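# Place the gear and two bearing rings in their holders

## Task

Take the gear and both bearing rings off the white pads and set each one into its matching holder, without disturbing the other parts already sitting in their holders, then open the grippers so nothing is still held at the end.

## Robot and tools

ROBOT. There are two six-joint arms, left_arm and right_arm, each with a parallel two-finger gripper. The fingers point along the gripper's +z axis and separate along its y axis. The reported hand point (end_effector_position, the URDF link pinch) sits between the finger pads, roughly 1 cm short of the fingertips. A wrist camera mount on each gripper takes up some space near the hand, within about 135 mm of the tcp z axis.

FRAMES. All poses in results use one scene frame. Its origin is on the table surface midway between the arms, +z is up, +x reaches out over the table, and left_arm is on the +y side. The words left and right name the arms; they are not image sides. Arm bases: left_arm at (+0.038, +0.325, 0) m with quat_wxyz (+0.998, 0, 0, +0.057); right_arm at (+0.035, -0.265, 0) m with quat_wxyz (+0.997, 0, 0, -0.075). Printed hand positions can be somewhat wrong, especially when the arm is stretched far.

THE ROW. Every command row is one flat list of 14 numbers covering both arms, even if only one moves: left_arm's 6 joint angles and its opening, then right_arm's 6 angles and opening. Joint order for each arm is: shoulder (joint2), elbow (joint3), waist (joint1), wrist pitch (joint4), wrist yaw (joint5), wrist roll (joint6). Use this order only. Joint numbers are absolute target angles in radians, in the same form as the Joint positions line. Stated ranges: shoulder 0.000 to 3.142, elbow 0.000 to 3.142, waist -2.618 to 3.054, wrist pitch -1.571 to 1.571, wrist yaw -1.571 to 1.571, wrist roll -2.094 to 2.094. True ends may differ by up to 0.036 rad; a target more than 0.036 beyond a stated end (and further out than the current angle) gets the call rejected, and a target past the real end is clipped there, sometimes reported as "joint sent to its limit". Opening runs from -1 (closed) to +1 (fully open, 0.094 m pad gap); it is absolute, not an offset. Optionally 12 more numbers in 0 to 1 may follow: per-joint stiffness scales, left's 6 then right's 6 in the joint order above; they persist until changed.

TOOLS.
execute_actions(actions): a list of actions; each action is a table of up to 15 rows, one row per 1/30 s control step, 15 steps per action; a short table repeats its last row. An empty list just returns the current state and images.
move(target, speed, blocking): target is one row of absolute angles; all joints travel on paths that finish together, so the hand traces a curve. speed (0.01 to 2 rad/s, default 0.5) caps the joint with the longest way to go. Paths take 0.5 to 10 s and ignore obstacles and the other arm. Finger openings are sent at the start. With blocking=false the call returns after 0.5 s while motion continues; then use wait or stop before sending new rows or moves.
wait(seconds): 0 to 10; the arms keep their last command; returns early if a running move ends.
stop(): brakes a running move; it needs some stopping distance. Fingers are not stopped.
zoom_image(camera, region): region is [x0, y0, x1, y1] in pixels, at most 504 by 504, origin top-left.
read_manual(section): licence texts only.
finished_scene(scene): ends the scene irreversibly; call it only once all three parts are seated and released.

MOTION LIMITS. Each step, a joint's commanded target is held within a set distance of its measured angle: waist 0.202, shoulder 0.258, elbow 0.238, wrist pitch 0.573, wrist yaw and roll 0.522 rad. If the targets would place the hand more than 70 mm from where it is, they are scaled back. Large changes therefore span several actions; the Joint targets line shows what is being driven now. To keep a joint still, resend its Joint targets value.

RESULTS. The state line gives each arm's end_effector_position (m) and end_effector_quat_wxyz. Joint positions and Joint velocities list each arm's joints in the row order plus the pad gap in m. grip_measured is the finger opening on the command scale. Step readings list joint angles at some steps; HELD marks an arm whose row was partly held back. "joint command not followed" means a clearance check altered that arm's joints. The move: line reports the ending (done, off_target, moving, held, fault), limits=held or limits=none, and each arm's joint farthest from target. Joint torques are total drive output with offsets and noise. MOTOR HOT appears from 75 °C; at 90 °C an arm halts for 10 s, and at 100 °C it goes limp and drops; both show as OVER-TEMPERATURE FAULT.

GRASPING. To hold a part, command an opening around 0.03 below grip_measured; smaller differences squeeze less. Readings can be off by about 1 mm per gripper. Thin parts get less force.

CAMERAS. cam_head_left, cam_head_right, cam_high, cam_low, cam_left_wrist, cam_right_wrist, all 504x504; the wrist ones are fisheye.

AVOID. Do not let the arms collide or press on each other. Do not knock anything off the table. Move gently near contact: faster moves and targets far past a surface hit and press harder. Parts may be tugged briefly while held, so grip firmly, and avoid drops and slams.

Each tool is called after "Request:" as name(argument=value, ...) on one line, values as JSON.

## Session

Request:
execute_actions(actions=[])

Scene clock: 0.00 s.
left_arm: end_effector_position=(+0.2744, +0.2826, +0.2009) grip_measured=+1.000 end_effector_quat_wxyz=(+0.456, +0.009, +0.888, -0.052) | right_arm: end_effector_position=(+0.2687, -0.1413, +0.2286) grip_measured=+1.000 end_effector_quat_wxyz=(+0.097, +0.643, +0.751, +0.112)
Joint names: [shoulder, elbow, waist, wrist pitch, wrist yaw, wrist roll]
Joint positions: left_arm=[ 0.582  0.67  -0.392 -0.71  -0.126 -0.193  0.094] | right_arm=[ 1.347  1.474  0.71  -1.423  0.117  1.96   0.094]
Joint velocities: left_arm=[-0.007 -0.017 -0.002  0.007 -0.007  0.007  0.   ] | right_arm=[ 0.002 -0.027 -0.002 -0.022 -0.007  0.007  0.   ]
Joint torques (N m, as the arm reports them, + toward a larger angle): no reading
Joint targets: left_arm=[0.577 0.681 -0.392 -0.705 -0.129 -0.191] | right_arm=[1.338 1.485 0.710 -1.425 0.125 1.959]
Joint stiffness scale: left_arm=[1. 1. 1. 1. 1. 1.] | right_arm=[1. 1. 1. 1. 1. 1.]

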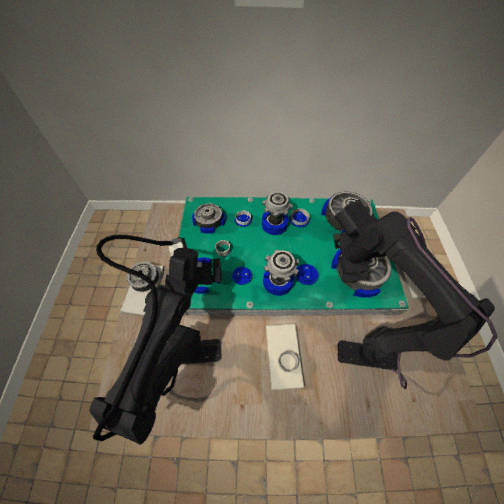

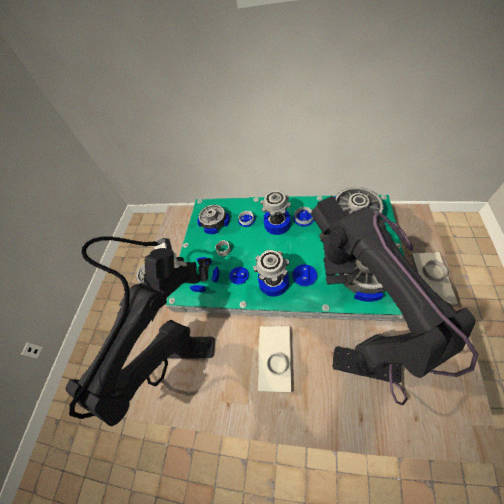

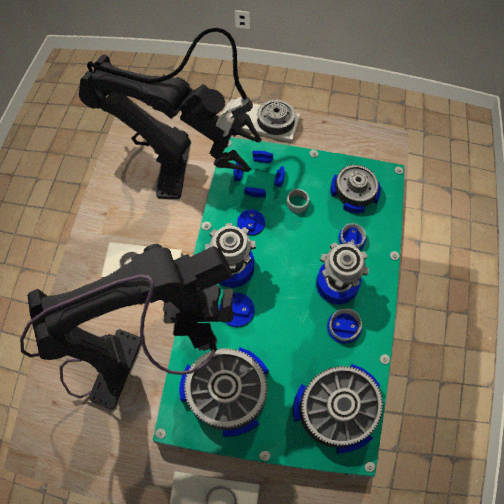

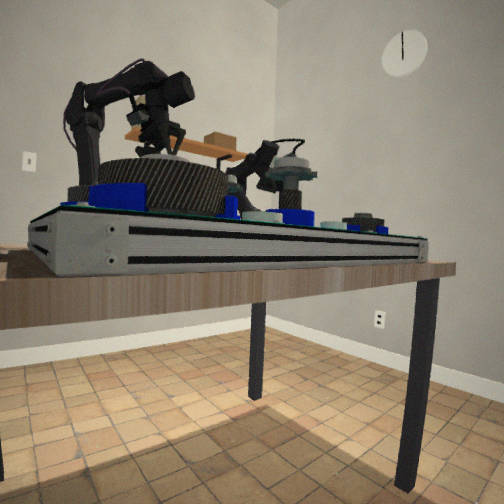

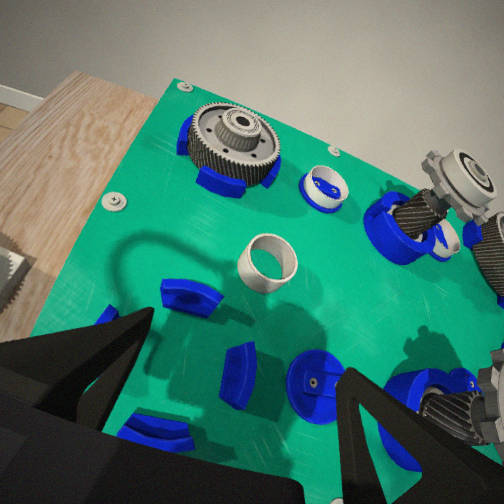

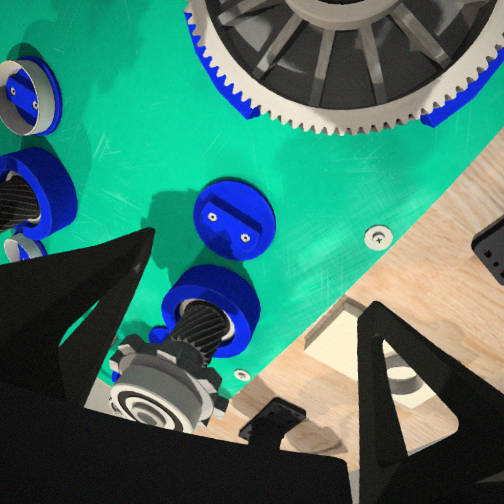

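Request:
zoom_image(camera="cam_head_left", region=[100, 240, 320, 400])

Request:
zoom_image(camera="cam_head_right", region=[250, 230, 480, 400])

Region (100, 240, 320, 400) of cam_head_left's 504x504 image, scaled by 2.291, with more detail than that image has; it fills the top 367 rows of this view, and the rest is white.

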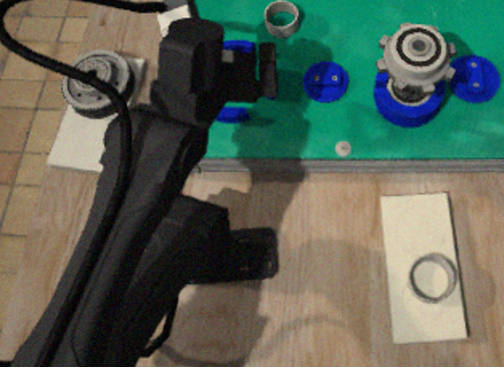

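Region (250, 230, 480, 400) of cam_head_right's 504x504 image, scaled by 2.191, with more detail than that image has; it fills the top 373 rows of this view, and the rest is white.

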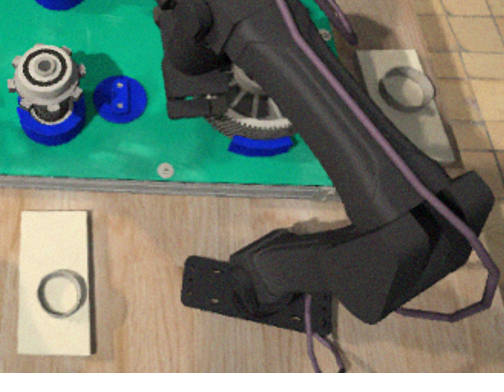

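Request:
move(target=[1.795,1.677,0.494,-1.432,0,0,1, 1.996,1.835,-0.671,-1.37,-0.272,1.565,1], speed=0.9)

Scene clock: 6.13 s.
left_arm: end_effector_position=(+0.3078, +0.5158, +0.1482) grip_measured=+1.000 end_effector_quat_wxyz=(-0.003, -0.304, +0.953, +0.003) | right_arm: end_effector_position=(+0.3271, -0.5135, +0.1263) grip_measured=+1.000 end_effector_quat_wxyz=(-0.049, +0.924, +0.359, +0.121)
Joint names: [shoulder, elbow, waist, wrist pitch, wrist yaw, wrist roll]
Joint positions: left_arm=[ 1.8    1.643  0.493 -1.418 -0.007 -0.009  0.094] | right_arm=[ 2.001  1.801 -0.679 -1.375 -0.263  1.571  0.094]
Joint velocities: left_arm=[-0.002 -0.002 -0.027  0.022 -0.066 -0.037  0.   ] | right_arm=[-0.007 -0.007  0.002 -0.022 -0.037 -0.037  0.   ]
Joint torques (N m, as the arm reports them, + toward a larger angle): left_arm=[-7.5   9.61  0.06  0.2   0.02  0.08] | right_arm=[-10.4    7.31   0.66   0.15  -0.22  -0.08]
Joint targets: left_arm=[1.795 1.677 0.494 -1.432 -0.000 0.000] | right_arm=[1.996 1.835 -0.671 -1.370 -0.272 1.565]
Joint stiffness scale: left_arm=[1. 1. 1. 1. 1. 1.] | right_arm=[1. 1. 1. 1. 1. 1.]
move: off_target (left_arm, right_arm); limits=none; left_arm: farthest joint: the elbow, 0.034 radians from its target (1.007 radians at the start); right_arm: farthest joint: the elbow, 0.034 radians from its target (0.361 radians at the start)

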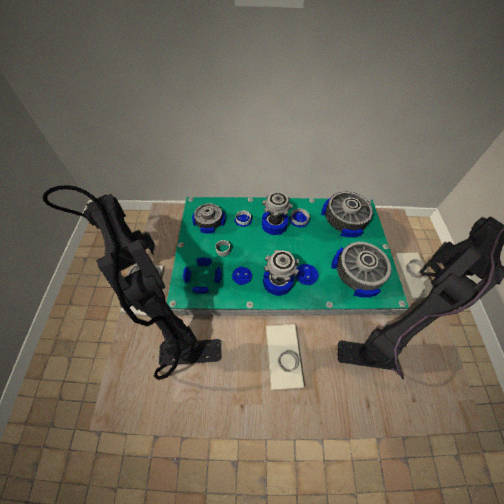

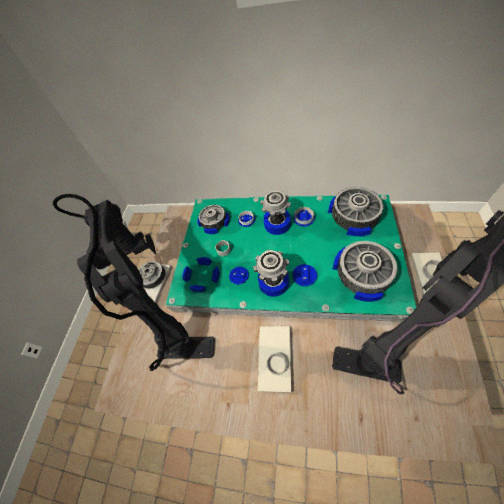

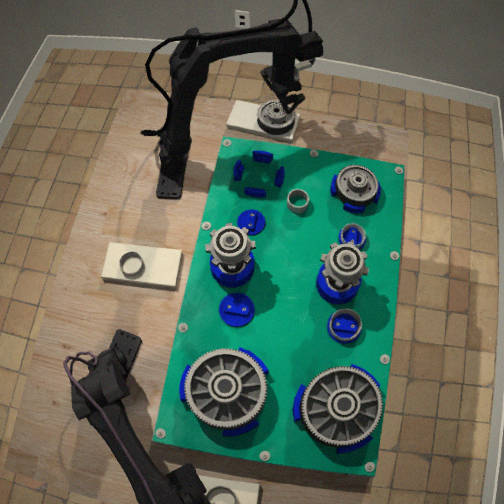

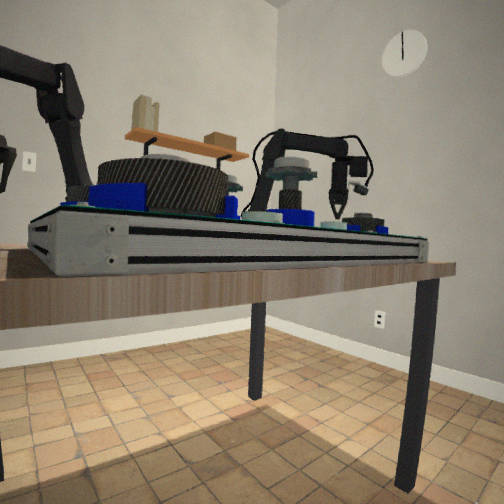

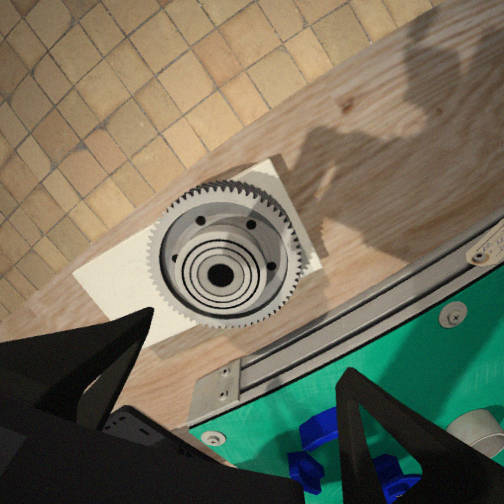

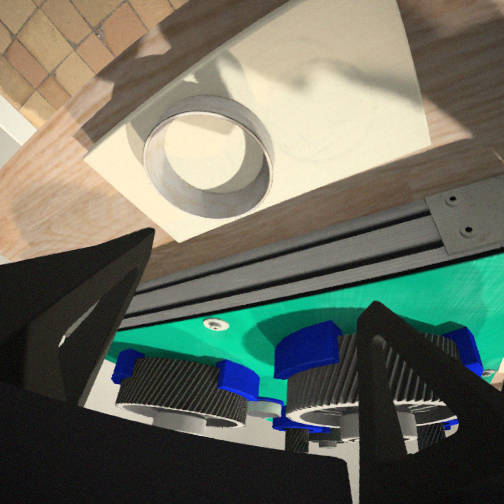

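Request:
move(target=[1.82,1.319,0.567,-1.063,0,0,1, 2.178,1.908,-0.641,-1.247,-0.272,1.565,1], speed=0.35)

Scene clock: 9.70 s.
left_arm: end_effector_position=(+0.2936, +0.5308, +0.0689) grip_measured=+1.000 end_effector_quat_wxyz=(-0.004, -0.333, +0.943, +0.003) | right_arm: end_effector_position=(+0.3647, -0.5360, +0.0769) grip_measured=+1.000 end_effector_quat_wxyz=(-0.046, +0.918, +0.373, +0.123)
Joint names: [shoulder, elbow, waist, wrist pitch, wrist yaw, wrist roll]
Joint positions: left_arm=[ 1.814  1.344  0.555 -1.106 -0.008 -0.009  0.094] | right_arm=[ 2.18   1.877 -0.65  -1.259 -0.263  1.571  0.094]
Joint velocities: left_arm=[-0.022  0.002 -0.012  0.095  0.007  0.007  0.   ] | right_arm=[-0.007 -0.027 -0.012  0.022 -0.007  0.007  0.   ]
Joint torques (N m, as the arm reports them, + toward a larger angle): left_arm=[-6.77  4.09  0.98  0.87  0.02  0.06] | right_arm=[-11.65   7.13   0.72   0.24  -0.23  -0.08]
Joint targets: left_arm=[1.820 1.319 0.567 -1.063 0.000 -0.000] | right_arm=[2.178 1.908 -0.641 -1.247 -0.272 1.565]
Joint stiffness scale: left_arm=[1. 1. 1. 1. 1. 1.] | right_arm=[1. 1. 1. 1. 1. 1.]
move: off_target (left_arm, right_arm); limits=none; left_arm: farthest joint: the wrist pitch, 0.043 radians from its target (0.355 radians at the start); right_arm: farthest joint: the elbow, 0.031 radians from its target (0.107 radians at the start)

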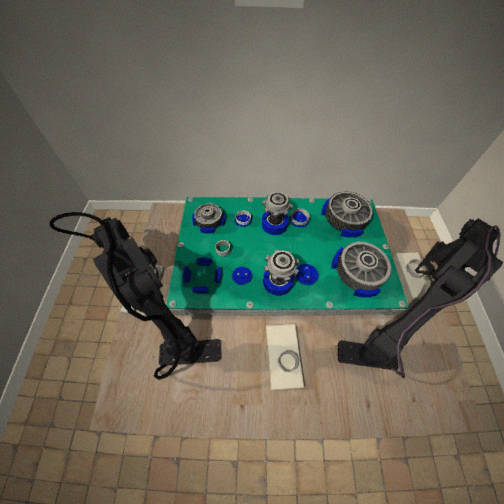

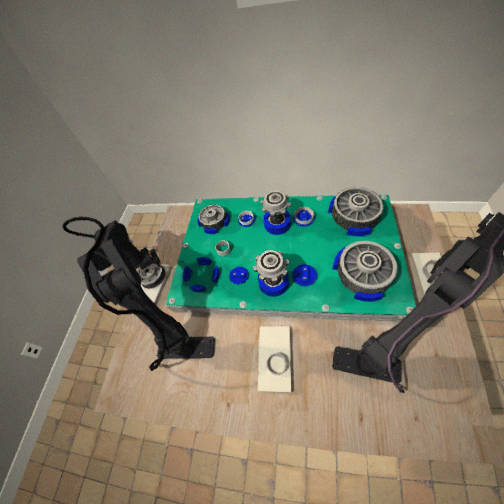

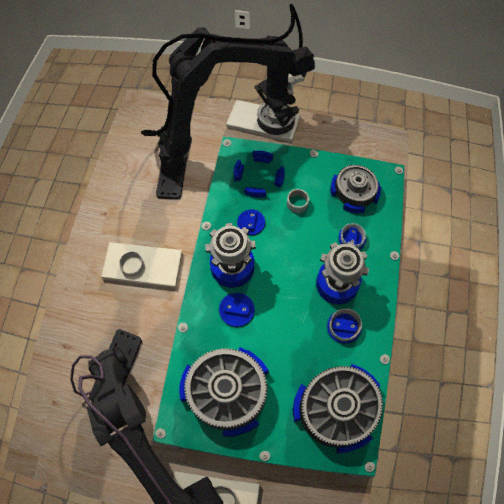

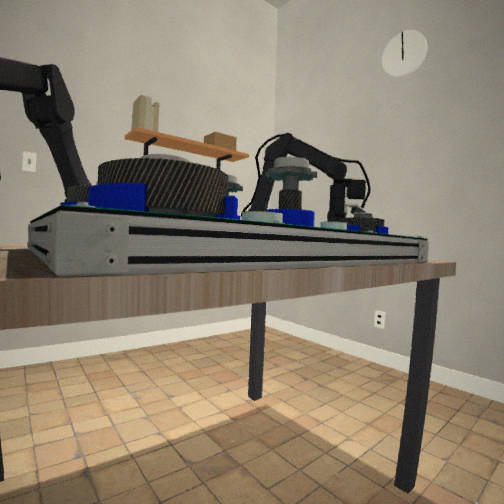

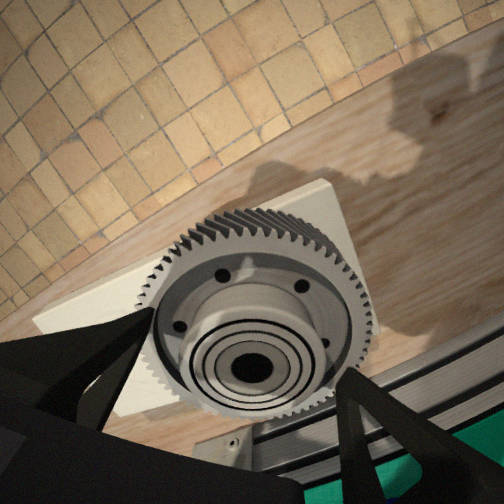

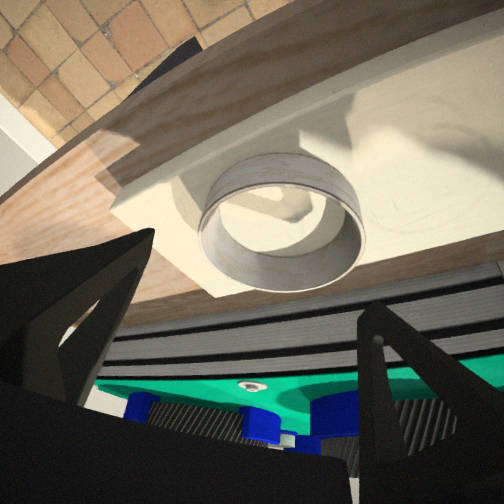

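Request:
execute_actions(actions=[[[1.80,1.37,0.565,-1.092,0,0,0.9, 2.18,1.877,-0.641,-1.247,-0.272,1.565,1],[1.80,1.378,0.565,-1.092,0,0,0.8, 2.181,1.872,-0.641,-1.242,-0.272,1.565,1],[1.80,1.378,0.565,-1.092,0,0,0.7, 2.182,1.867,-0.641,-1.236,-0.272,1.565,1],[1.80,1.378,0.565,-1.092,0,0,0.6, 2.183,1.862,-0.641,-1.230,-0.272,1.565,1],[1.80,1.378,0.565,-1.092,0,0,0.5, 2.184,1.857,-0.641,-1.224,-0.272,1.565,1],[1.80,1.378,0.565,-1.092,0,0,0.5, 2.185,1.852,-0.641,-1.218,-0.272,1.565,1],[1.80,1.378,0.565,-1.092,0,0,0.5, 2.186,1.847,-0.641,-1.212,-0.272,1.565,1],[1.80,1.378,0.565,-1.092,0,0,0.5, 2.187,1.842,-0.641,-1.206,-0.272,1.565,1],[1.80,1.378,0.565,-1.092,0,0,0.5, 2.188,1.837,-0.641,-1.200,-0.272,1.565,1],[1.80,1.378,0.565,-1.092,0,0,0.5, 2.189,1.832,-0.641,-1.194,-0.272,1.565,1],[1.80,1.378,0.565,-1.092,0,0,0.5, 2.19,1.827,-0.641,-1.188,-0.272,1.565,1],[1.805,1.36,0.565,-1.09,0,0,0.5, 2.191,1.822,-0.641,-1.182,-0.272,1.565,1],[1.81,1.345,0.565,-1.088,0,0,0.5, 2.192,1.817,-0.641,-1.176,-0.272,1.565,1],[1.812,1.335,0.565,-1.086,0,0,0.5, 2.193,1.812,-0.641,-1.170,-0.272,1.565,1],[1.814,1.332,0.565,-1.084,0,0,0.5, 2.194,1.807,-0.641,-1.164,-0.272,1.565,1]],[[1.815,1.33,0.565,-1.08,0,0,0.5, 2.195,1.802,-0.641,-1.158,-0.272,1.565,1],[1.816,1.328,0.565,-1.077,0,0,0.5, 2.196,1.797,-0.641,-1.152,-0.272,1.565,1],[1.817,1.326,0.565,-1.074,0,0,0.5, 2.197,1.792,-0.641,-1.146,-0.272,1.565,1],[1.818,1.324,0.565,-1.071,0,0,0.5, 2.198,1.787,-0.641,-1.140,-0.272,1.565,1],[1.819,1.322,0.565,-1.068,0,0,0.5, 2.199,1.782,-0.641,-1.134,-0.272,1.565,1],[1.82,1.32,0.565,-1.065,0,0,0.5, 2.20,1.777,-0.641,-1.129,-0.272,1.565,1],[1.821,1.319,0.565,-1.063,0,0,0.5, 2.20,1.772,-0.641,-1.125,-0.272,1.565,1],[1.822,1.319,0.565,-1.063,0,0,0.5, 2.20,1.768,-0.641,-1.122,-0.272,1.565,1]]])

Scene clock: 12.30 s.
left_arm: end_effector_position=(+0.2980, +0.5344, +0.0689) grip_measured=+0.501 end_effector_quat_wxyz=(+0.007, -0.333, +0.943, +0.006) | right_arm: end_effector_position=(+0.3644, -0.5356, +0.0425) grip_measured=+1.000 end_effector_quat_wxyz=(-0.048, +0.919, +0.373, +0.123)
Joint names: [shoulder, elbow, waist, wrist pitch, wrist yaw, wrist roll]
Joint positions: left_arm=[ 1.814  1.344  0.556 -1.083 -0.006 -0.009  0.071] | right_arm=[ 2.201  1.773 -0.65  -1.139 -0.264  1.571  0.094]
Joint velocities: left_arm=[-0.007  0.007 -0.022  0.037  0.081  0.022 -0.001] | right_arm=[ 0.007  0.012 -0.022  0.037  0.022 -0.007  0.   ]
Joint torques (N m, as the arm reports them, + toward a larger angle): left_arm=[-6.66  4.1   0.64  0.62  0.03  0.06] | right_arm=[-11.41   4.78   0.78   0.2   -0.25  -0.08]
Joint targets: left_arm=[1.822 1.319 0.565 -1.063 0.000 -0.000] | right_arm=[2.200 1.768 -0.641 -1.122 -0.272 1.565]
Joint stiffness scale: left_arm=[1. 1. 1. 1. 1. 1.] | right_arm=[1. 1. 1. 1. 1. 1.]
Step readings (joint positions; steps 1 to 15: 1st action; 16 to 30: 2nd action):
0: left_arm=[1.814 1.344 0.555 -1.105 -0.008 -0.009] | right_arm=[2.180 1.877 -0.650 -1.259 -0.263 1.571]
1: left_arm=[1.814 1.344 0.555 -1.105 -0.009 -0.009] | right_arm=[2.180 1.877 -0.650 -1.259 -0.263 1.571]
2: left_arm=[1.814 1.344 0.555 -1.105 -0.010 -0.009] | right_arm=[2.180 1.877 -0.650 -1.259 -0.263 1.571]
4: left_arm=[1.814 1.344 0.556 -1.105 -0.009 -0.009] | right_arm=[2.180 1.876 -0.650 -1.254 -0.263 1.571]
8: left_arm=[1.814 1.344 0.556 -1.105 -0.008 -0.009] | right_arm=[2.180 1.859 -0.650 -1.236 -0.264 1.571]
15: left_arm=[1.814 1.344 0.556 -1.105 -0.007 -0.009] | right_arm=[2.186 1.823 -0.650 -1.200 -0.264 1.571]
16: left_arm=[1.814 1.344 0.556 -1.104 -0.007 -0.009] | right_arm=[2.189 1.818 -0.650 -1.194 -0.264 1.571]
17: left_arm=[1.814 1.344 0.556 -1.103 -0.007 -0.009] | right_arm=[2.191 1.813 -0.650 -1.188 -0.264 1.571]
19: left_arm=[1.814 1.344 0.556 -1.099 -0.007 -0.009] | right_arm=[2.194 1.802 -0.650 -1.177 -0.264 1.571]
23: left_arm=[1.814 1.344 0.556 -1.090 -0.006 -0.009] | right_arm=[2.199 1.781 -0.650 -1.154 -0.264 1.571]
30: Joint positions above

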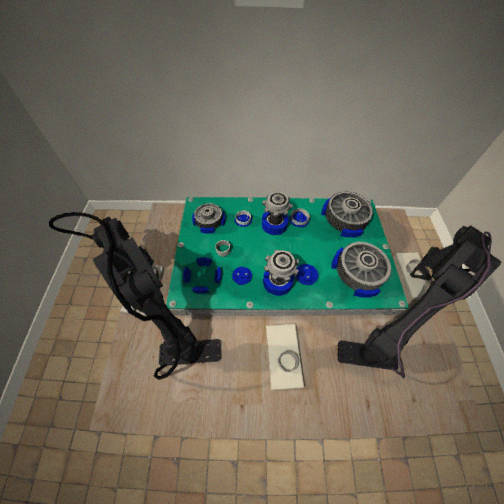

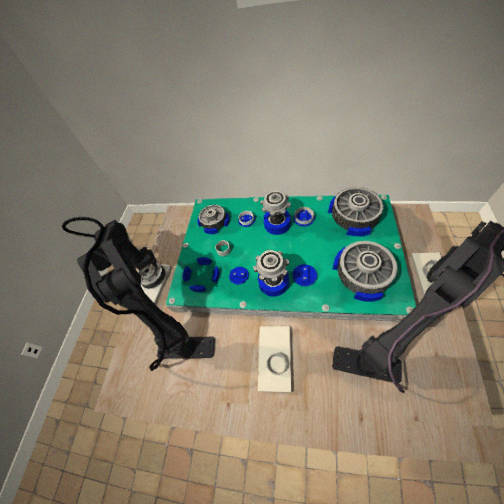

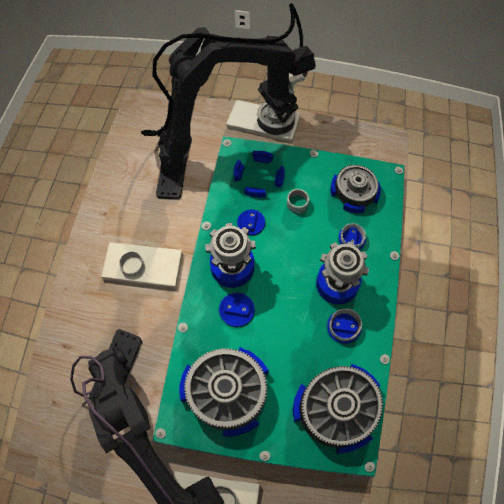

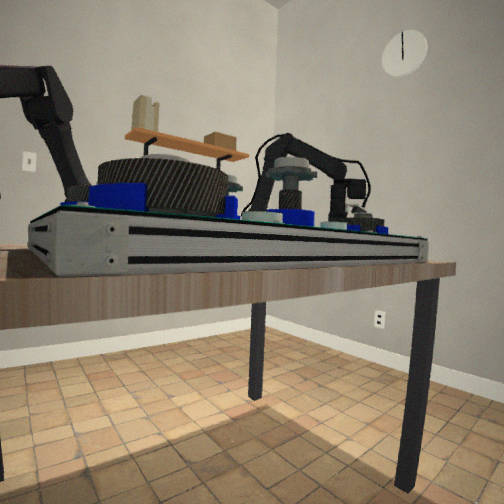

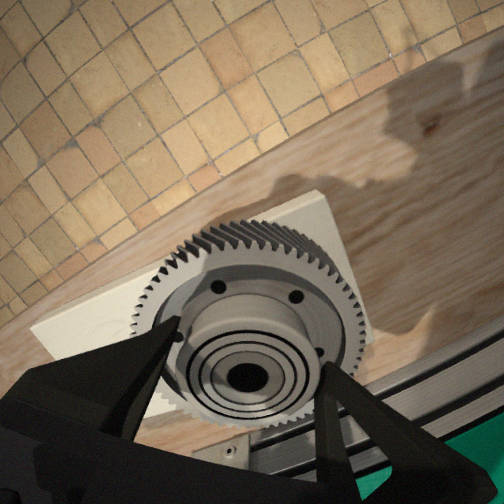

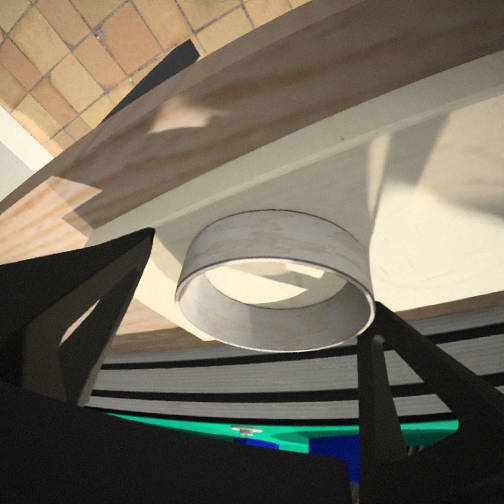

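Request:
execute_actions(actions=[[[1.80,1.37,0.565,-1.09,0,0,0.5, 2.202,1.768,-0.638,-1.122,-0.272,1.565,1],[1.795,1.378,0.565,-1.10,0,0,0.5, 2.204,1.768,-0.636,-1.122,-0.272,1.565,1],[1.795,1.378,0.565,-1.105,0,0,0.5, 2.205,1.768,-0.634,-1.122,-0.272,1.565,1],[1.795,1.378,0.565,-1.11,0,0,0.5, 2.205,1.768,-0.632,-1.122,-0.272,1.565,1],[1.795,1.378,0.565,-1.115,0,0,0.5, 2.205,1.768,-0.631,-1.122,-0.272,1.565,1],[1.795,1.378,0.565,-1.119,0,0,0.5, 2.205,1.768,-0.631,-1.122,-0.272,1.565,1]],[[1.795,1.378,0.565,-1.119,0,0,0.4, 2.205,1.768,-0.635,-1.122,-0.272,1.565,0.85],[1.795,1.378,0.565,-1.119,0,0,0.35, 2.205,1.768,-0.64,-1.122,-0.272,1.565,0.75],[1.795,1.378,0.565,-1.119,0,0,0.3, 2.205,1.768,-0.64,-1.122,-0.272,1.565,0.68],[1.795,1.378,0.565,-1.119,0,0,0.27, 2.205,1.768,-0.64,-1.122,-0.272,1.565,0.62],[1.795,1.378,0.565,-1.119,0,0,0.24, 2.205,1.768,-0.64,-1.122,-0.272,1.565,0.58],[1.795,1.378,0.565,-1.119,0,0,0.2, 2.205,1.768,-0.64,-1.122,-0.272,1.565,0.55],[1.795,1.378,0.565,-1.119,0,0,0.17, 2.205,1.768,-0.64,-1.122,-0.272,1.565,0.52]]])

Scene clock: 15.17 s.
left_arm: end_effector_position=(+0.2934, +0.5316, +0.0689) grip_measured=+0.239 end_effector_quat_wxyz=(-0.003, -0.334, +0.943, +0.003) | right_arm: end_effector_position=(+0.3686, -0.5331, +0.0425) grip_measured=+0.574 end_effector_quat_wxyz=(-0.045, +0.916, +0.379, +0.124)
Joint names: [shoulder, elbow, waist, wrist pitch, wrist yaw, wrist roll]
Joint positions: left_arm=[ 1.814  1.344  0.557 -1.105 -0.008 -0.008  0.058] | right_arm=[ 2.201  1.773 -0.639 -1.132 -0.264  1.571  0.074]
Joint velocities: left_arm=[ 0.002 -0.017 -0.002 -0.007  0.037  0.007 -0.   ] | right_arm=[ 0.007 -0.017  0.012  0.066  0.037 -0.051 -0.   ]
Joint torques (N m, as the arm reports them, + toward a larger angle): left_arm=[-8.62  9.42  0.67  0.18  0.03  0.06] | right_arm=[-11.09   4.68  -0.1    0.22  -0.24  -0.08]
Joint targets: left_arm=[1.795 1.378 0.565 -1.119 -0.000 -0.000] | right_arm=[2.205 1.768 -0.640 -1.122 -0.272 1.565]
Joint stiffness scale: left_arm=[1. 1. 1. 1. 1. 1.] | right_arm=[1. 1. 1. 1. 1. 1.]
Step readings (joint positions; steps 1 to 15: 1st action; 16 to 30: 2nd action):
0: left_arm=[1.814 1.344 0.556 -1.082 -0.006 -0.009] | right_arm=[2.201 1.773 -0.650 -1.134 -0.264 1.571]
1: left_arm=[1.814 1.344 0.556 -1.082 -0.006 -0.009] | right_arm=[2.201 1.773 -0.650 -1.134 -0.264 1.571]
2: left_arm=[1.814 1.344 0.556 -1.083 -0.006 -0.009] | right_arm=[2.201 1.773 -0.650 -1.134 -0.264 1.571]
4: left_arm=[1.814 1.344 0.556 -1.086 -0.006 -0.009] | right_arm=[2.201 1.773 -0.648 -1.134 -0.264 1.571]
8: left_arm=[1.814 1.344 0.556 -1.097 -0.006 -0.009] | right_arm=[2.201 1.773 -0.641 -1.134 -0.264 1.571]
15: left_arm=[1.814 1.344 0.556 -1.104 -0.006 -0.009] | right_arm=[2.201 1.773 -0.639 -1.134 -0.264 1.571]
16: left_arm=[1.814 1.344 0.556 -1.104 -0.006 -0.009] | right_arm=[2.201 1.773 -0.639 -1.134 -0.264 1.571]
17: left_arm=[1.814 1.344 0.556 -1.104 -0.006 -0.009] | right_arm=[2.201 1.773 -0.639 -1.134 -0.264 1.571]
19: left_arm=[1.814 1.344 0.557 -1.105 -0.009 -0.008] | right_arm=[2.201 1.773 -0.639 -1.133 -0.264 1.571]
23: left_arm=[1.814 1.344 0.557 -1.105 -0.008 -0.008] | right_arm=[2.201 1.773 -0.639 -1.132 -0.264 1.571]
30: Joint positions above

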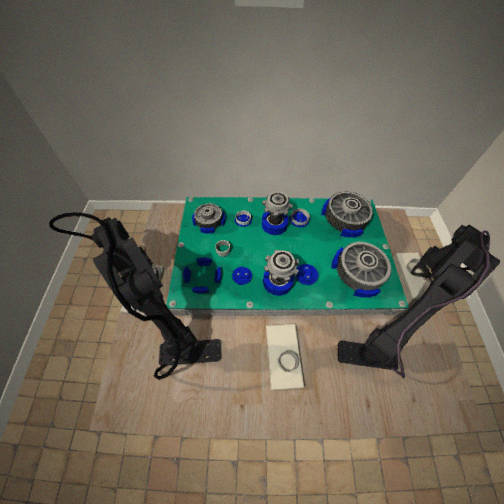

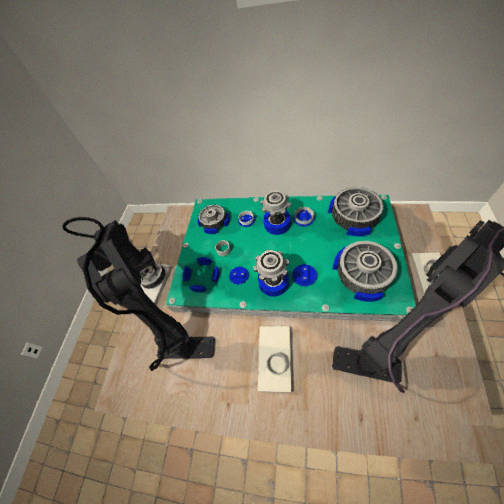

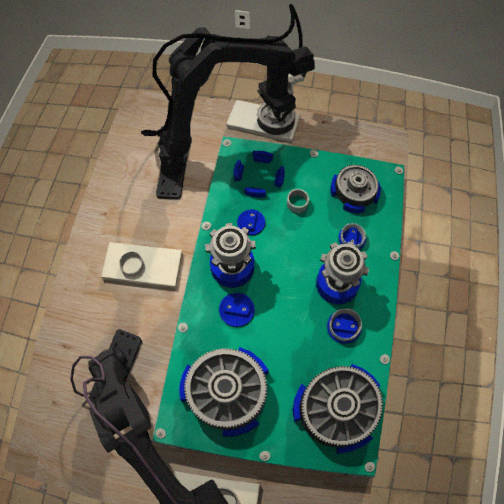

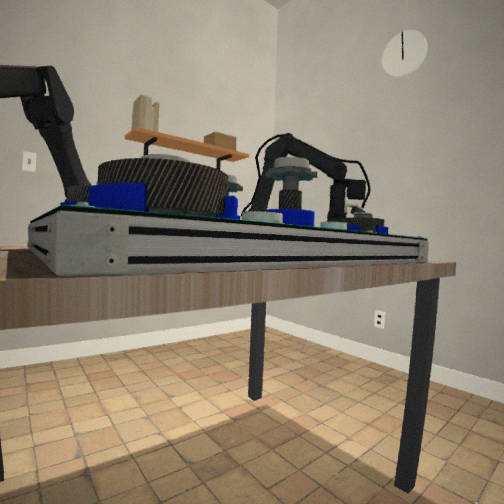

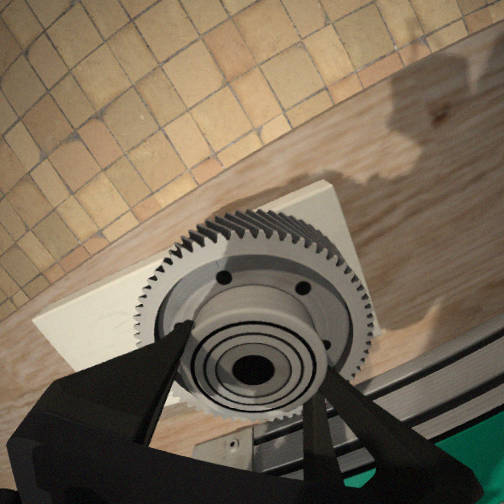

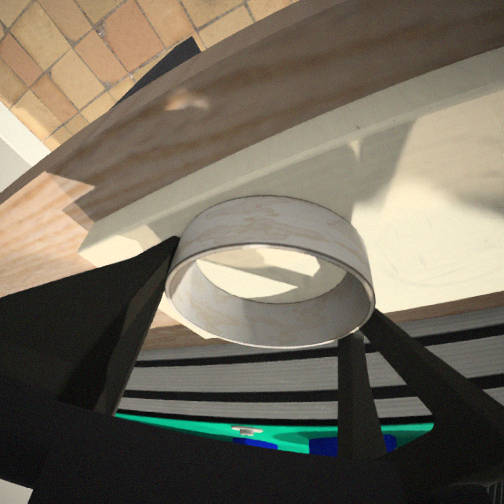

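Request:
move(target=[1.46,1.479,0.565,-1.45,0,0,0.17, 1.675,1.675,-0.64,-1.55,-0.272,1.565,0.52], speed=0.4)

Scene clock: 18.40 s.
left_arm: end_effector_position=(+0.2390, +0.4883, +0.1610) grip_measured=+0.239 end_effector_quat_wxyz=(-0.003, -0.334, +0.943, +0.003) | right_arm: end_effector_position=(+0.2829, -0.4468, +0.1937) grip_measured=+0.574 end_effector_quat_wxyz=(-0.042, +0.916, +0.379, +0.125)
Joint names: [shoulder, elbow, waist, wrist pitch, wrist yaw, wrist roll]
Joint positions: left_arm=[ 1.529  1.396  0.557 -1.441 -0.008 -0.008  0.058] | right_arm=[ 1.699  1.68  -0.639 -1.534 -0.264  1.571  0.074]
Joint velocities: left_arm=[ 0.002  0.007 -0.007 -0.007  0.007 -0.037 -0.001] | right_arm=[-0.002 -0.002  0.017  0.007 -0.037 -0.037 -0.001]
Joint torques (N m, as the arm reports them, + toward a larger angle): left_arm=[-10.29  14.1    0.61   0.25   0.04   0.05] | right_arm=[-9.18  4.57 -0.1  -0.04 -0.23 -0.07]
Joint targets: left_arm=[1.460 1.479 0.565 -1.450 0.000 -0.000] | right_arm=[1.675 1.675 -0.640 -1.550 -0.272 1.565]
Joint stiffness scale: left_arm=[1. 1. 1. 1. 1. 1.] | right_arm=[1. 1. 1. 1. 1. 1.]
move: off_target (left_arm, right_arm); limits=none; left_arm: farthest joint: the elbow, 0.083 radians from its target (0.135 radians at the start); right_arm: farthest joint: the shoulder, 0.024 radians from its target (0.526 radians at the start)

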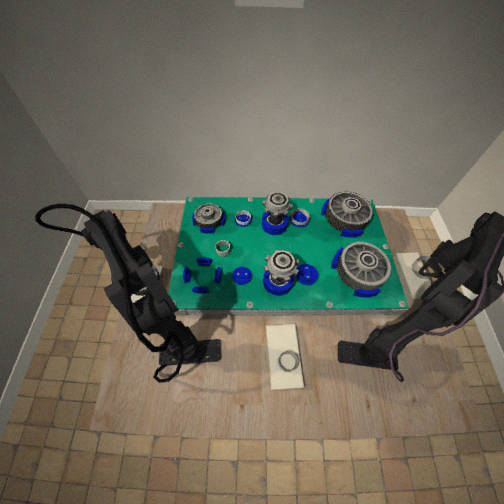

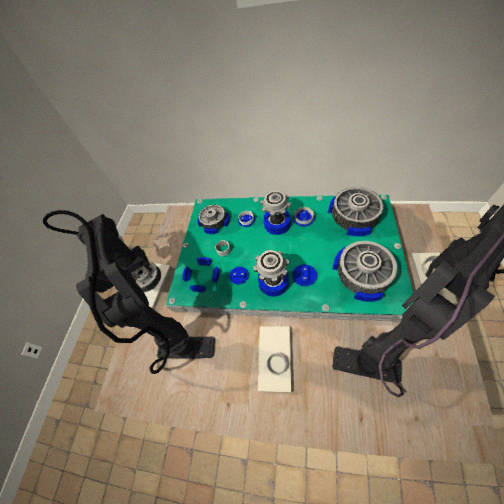

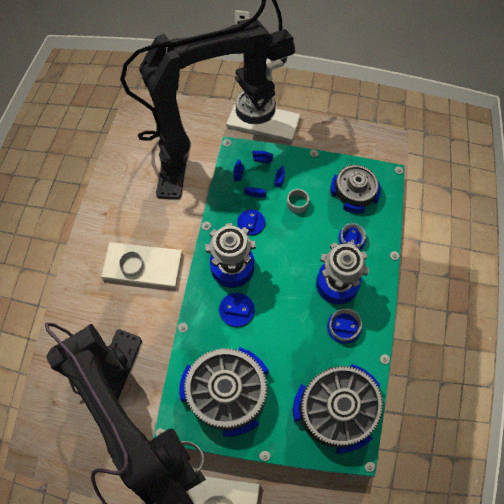

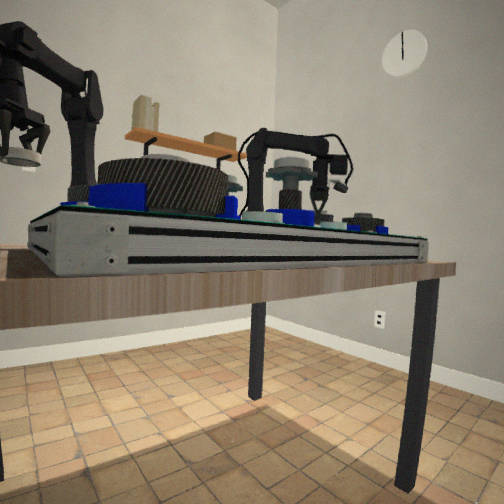

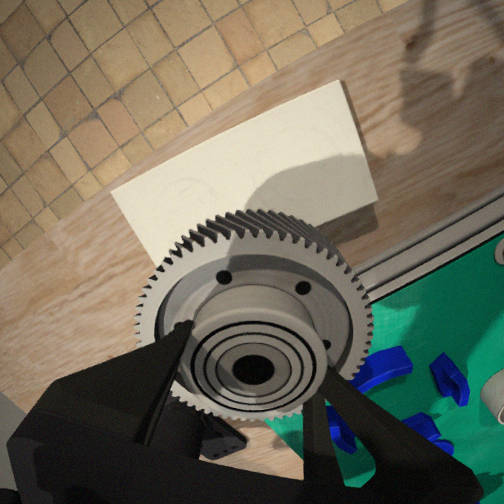

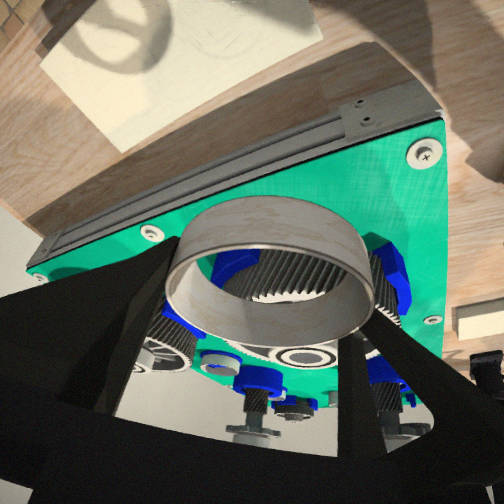

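Request:
move(target=[1.46,1.479,-0.196,-1.45,0,0,0.17, 1.68,1.65,0.53,-1.367,-0.225,2.085,0.52], speed=0.6)

Scene clock: 21.47 s.
left_arm: end_effector_position=(+0.2977, +0.3056, +0.1575) grip_measured=+0.239 end_effector_quat_wxyz=(-0.004, +0.035, +0.999, -0.001) | right_arm: end_effector_position=(+0.3309, -0.1009, +0.1875) grip_measured=+0.574 end_effector_quat_wxyz=(-0.084, +0.736, +0.663, +0.105)
Joint names: [shoulder, elbow, waist, wrist pitch, wrist yaw, wrist roll]
Joint positions: left_arm=[ 1.538  1.391 -0.194 -1.432  0.002 -0.008  0.058] | right_arm=[ 1.699  1.652  0.532 -1.381 -0.23   2.074  0.074]
Joint velocities: left_arm=[-0.017  0.012  0.007 -0.007  0.037 -0.051  0.   ] | right_arm=[-0.012 -0.002  0.012 -0.022  0.022  0.037  0.   ]
Joint torques (N m, as the arm reports them, + toward a larger angle): left_arm=[-10.92  14.43  -0.12   0.1   -0.03   0.06] | right_arm=[-8.91  5.09 -0.08  0.49 -0.11  0.06]
Joint targets: left_arm=[1.460 1.479 -0.196 -1.450 -0.000 -0.000] | right_arm=[1.680 1.650 0.530 -1.367 -0.225 2.080]
Joint stiffness scale: left_arm=[1. 1. 1. 1. 1. 1.] | right_arm=[1. 1. 1. 1. 1. 1.]
joint sent to its limit (right arm) — the command would take the wrist roll past its upper limit, so that joint was sent only as far as its limit.
move: off_target (left_arm); limits=none; left_arm: farthest joint: the elbow, 0.088 radians from its target (0.083 radians at the start); right_arm: farthest joint: the shoulder, 0.019 radians from its target (0.019 radians at the start)

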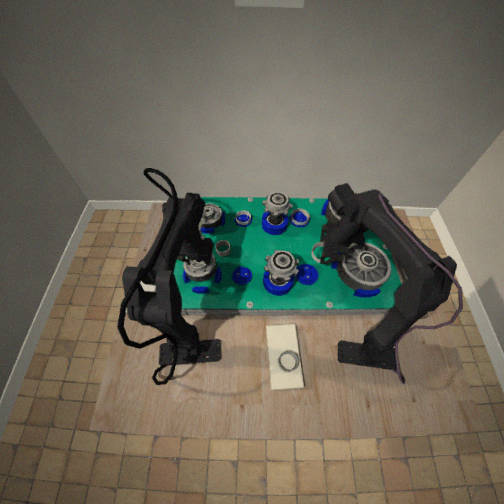

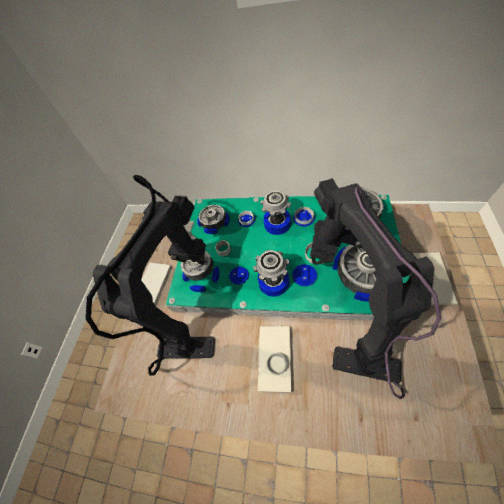

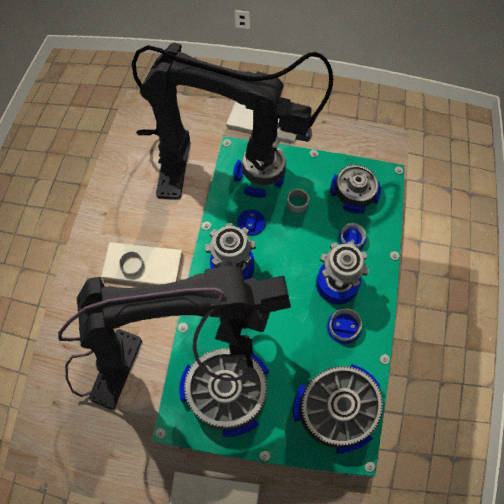

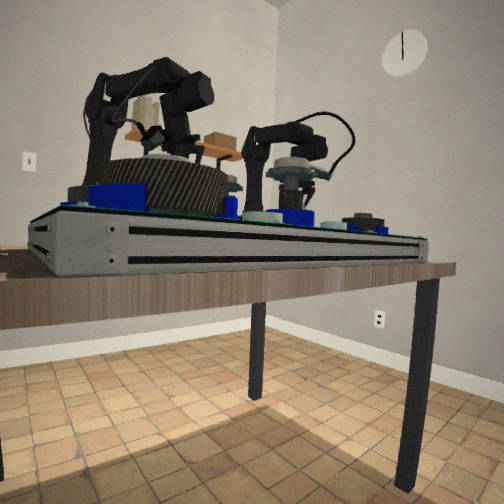

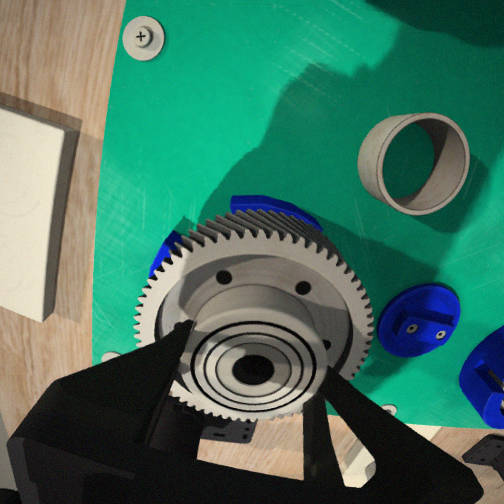

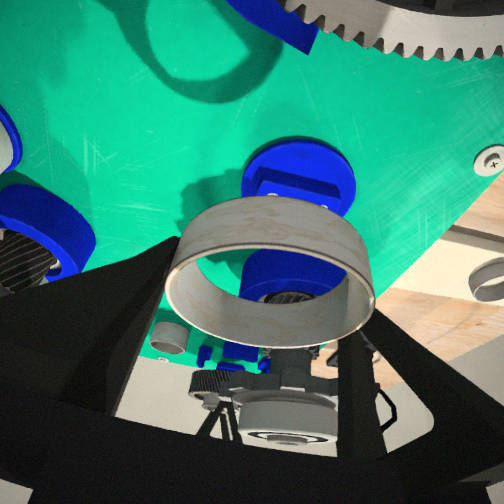

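Request:
move(target=[1.43,1.315,-0.196,-1.33,0,0,0.17, 1.712,1.446,0.588,-1.15,-0.225,2.08,0.52], speed=0.2)

Scene clock: 24.40 s.
left_arm: end_effector_position=(+0.2914, +0.3073, +0.1383) grip_measured=+0.239 end_effector_quat_wxyz=(+0.000, +0.036, +0.999, +0.003) | right_arm: end_effector_position=(+0.3296, -0.0840, +0.1312) grip_measured=+0.574 end_effector_quat_wxyz=(-0.087, +0.721, +0.680, +0.101)
Joint names: [shoulder, elbow, waist, wrist pitch, wrist yaw, wrist roll]
Joint positions: left_arm=[ 1.502  1.281 -0.195 -1.35  -0.006 -0.008  0.058] | right_arm=[ 1.714  1.445  0.579 -1.164 -0.23   2.074  0.074]
Joint velocities: left_arm=[-0.002  0.002 -0.027 -0.066  0.066  0.051  0.001] | right_arm=[-0.007 -0.002 -0.002 -0.022  0.007 -0.051  0.001]
Joint torques (N m, as the arm reports them, + toward a larger angle): left_arm=[-10.27   9.57  -0.1    0.58   0.02   0.07] | right_arm=[-7.67  5.29  0.74  0.48 -0.11  0.05]
Joint targets: left_arm=[1.430 1.315 -0.196 -1.330 0.000 0.000] | right_arm=[1.712 1.446 0.588 -1.150 -0.225 2.080]
Joint stiffness scale: left_arm=[1. 1. 1. 1. 1. 1.] | right_arm=[1. 1. 1. 1. 1. 1.]
move: off_target (left_arm); limits=none; left_arm: farthest joint: the shoulder, 0.072 radians from its target (0.108 radians at the start); right_arm: farthest joint: the wrist pitch, 0.014 radians from its target (0.231 radians at the start)

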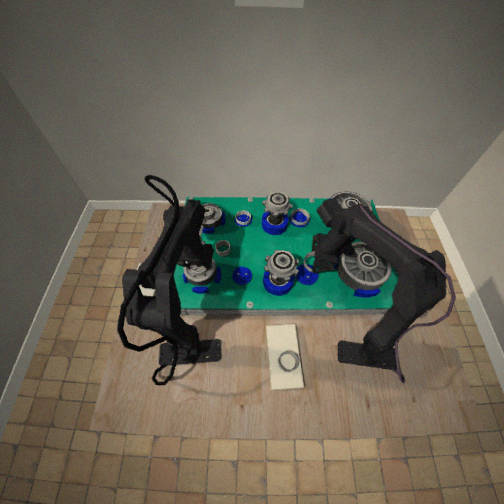

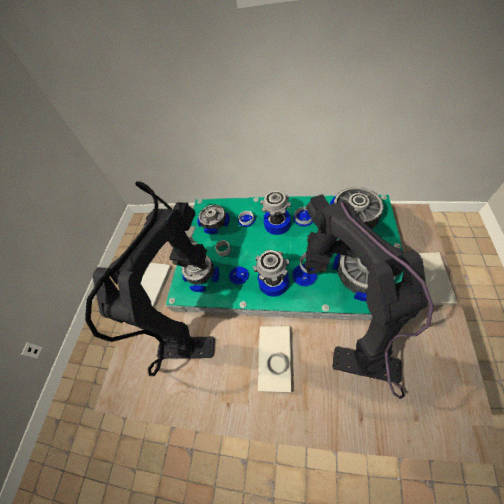

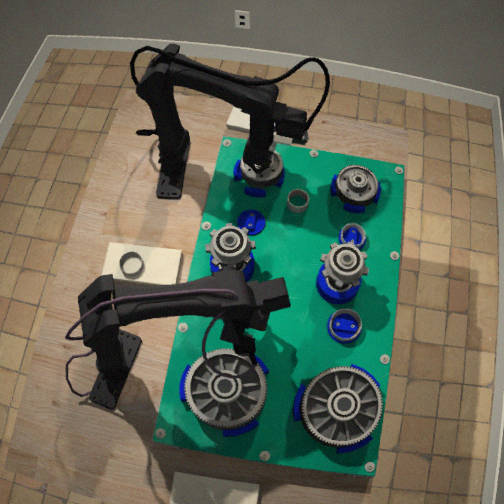

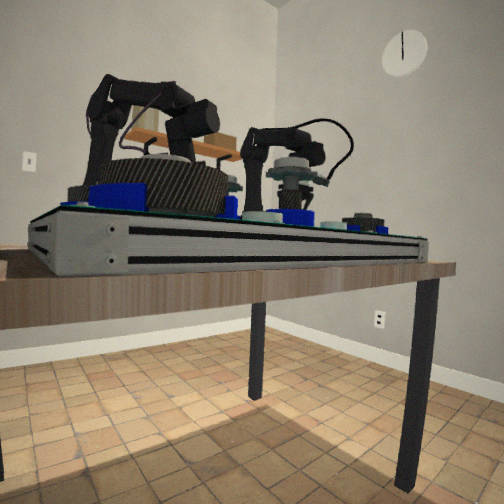

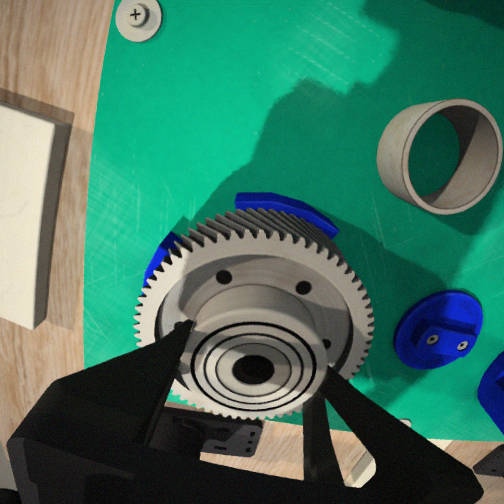

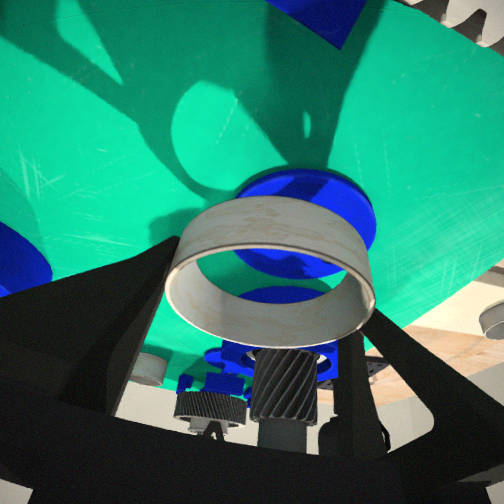

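Request:
zoom_image(camera="cam_left_wrist", region=[120, 170, 400, 350])

Request:
zoom_image(camera="cam_high", region=[215, 130, 305, 210])

Region (120, 170, 400, 350) of cam_left_wrist's 504x504 image, scaled by 1.800, with more detail than that image has; it fills the top 324 rows of this view, and the rest is white.

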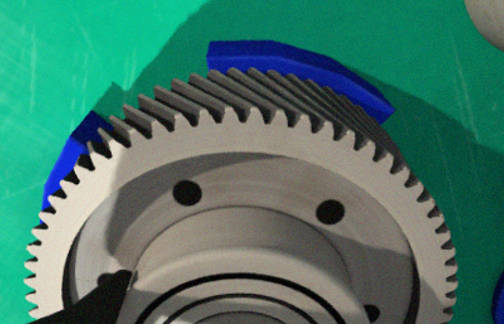

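Region (215, 130, 305, 210) of cam_high's 504x504 image, scaled by 5.600, with more detail than that image has.

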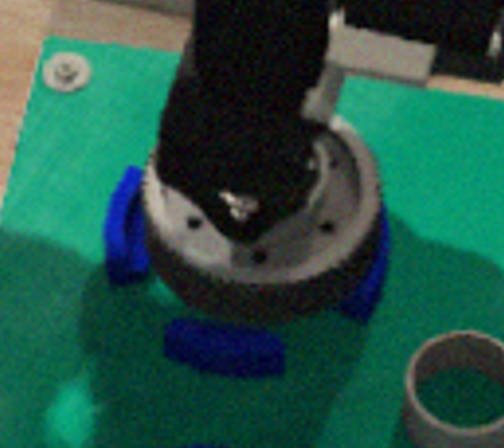

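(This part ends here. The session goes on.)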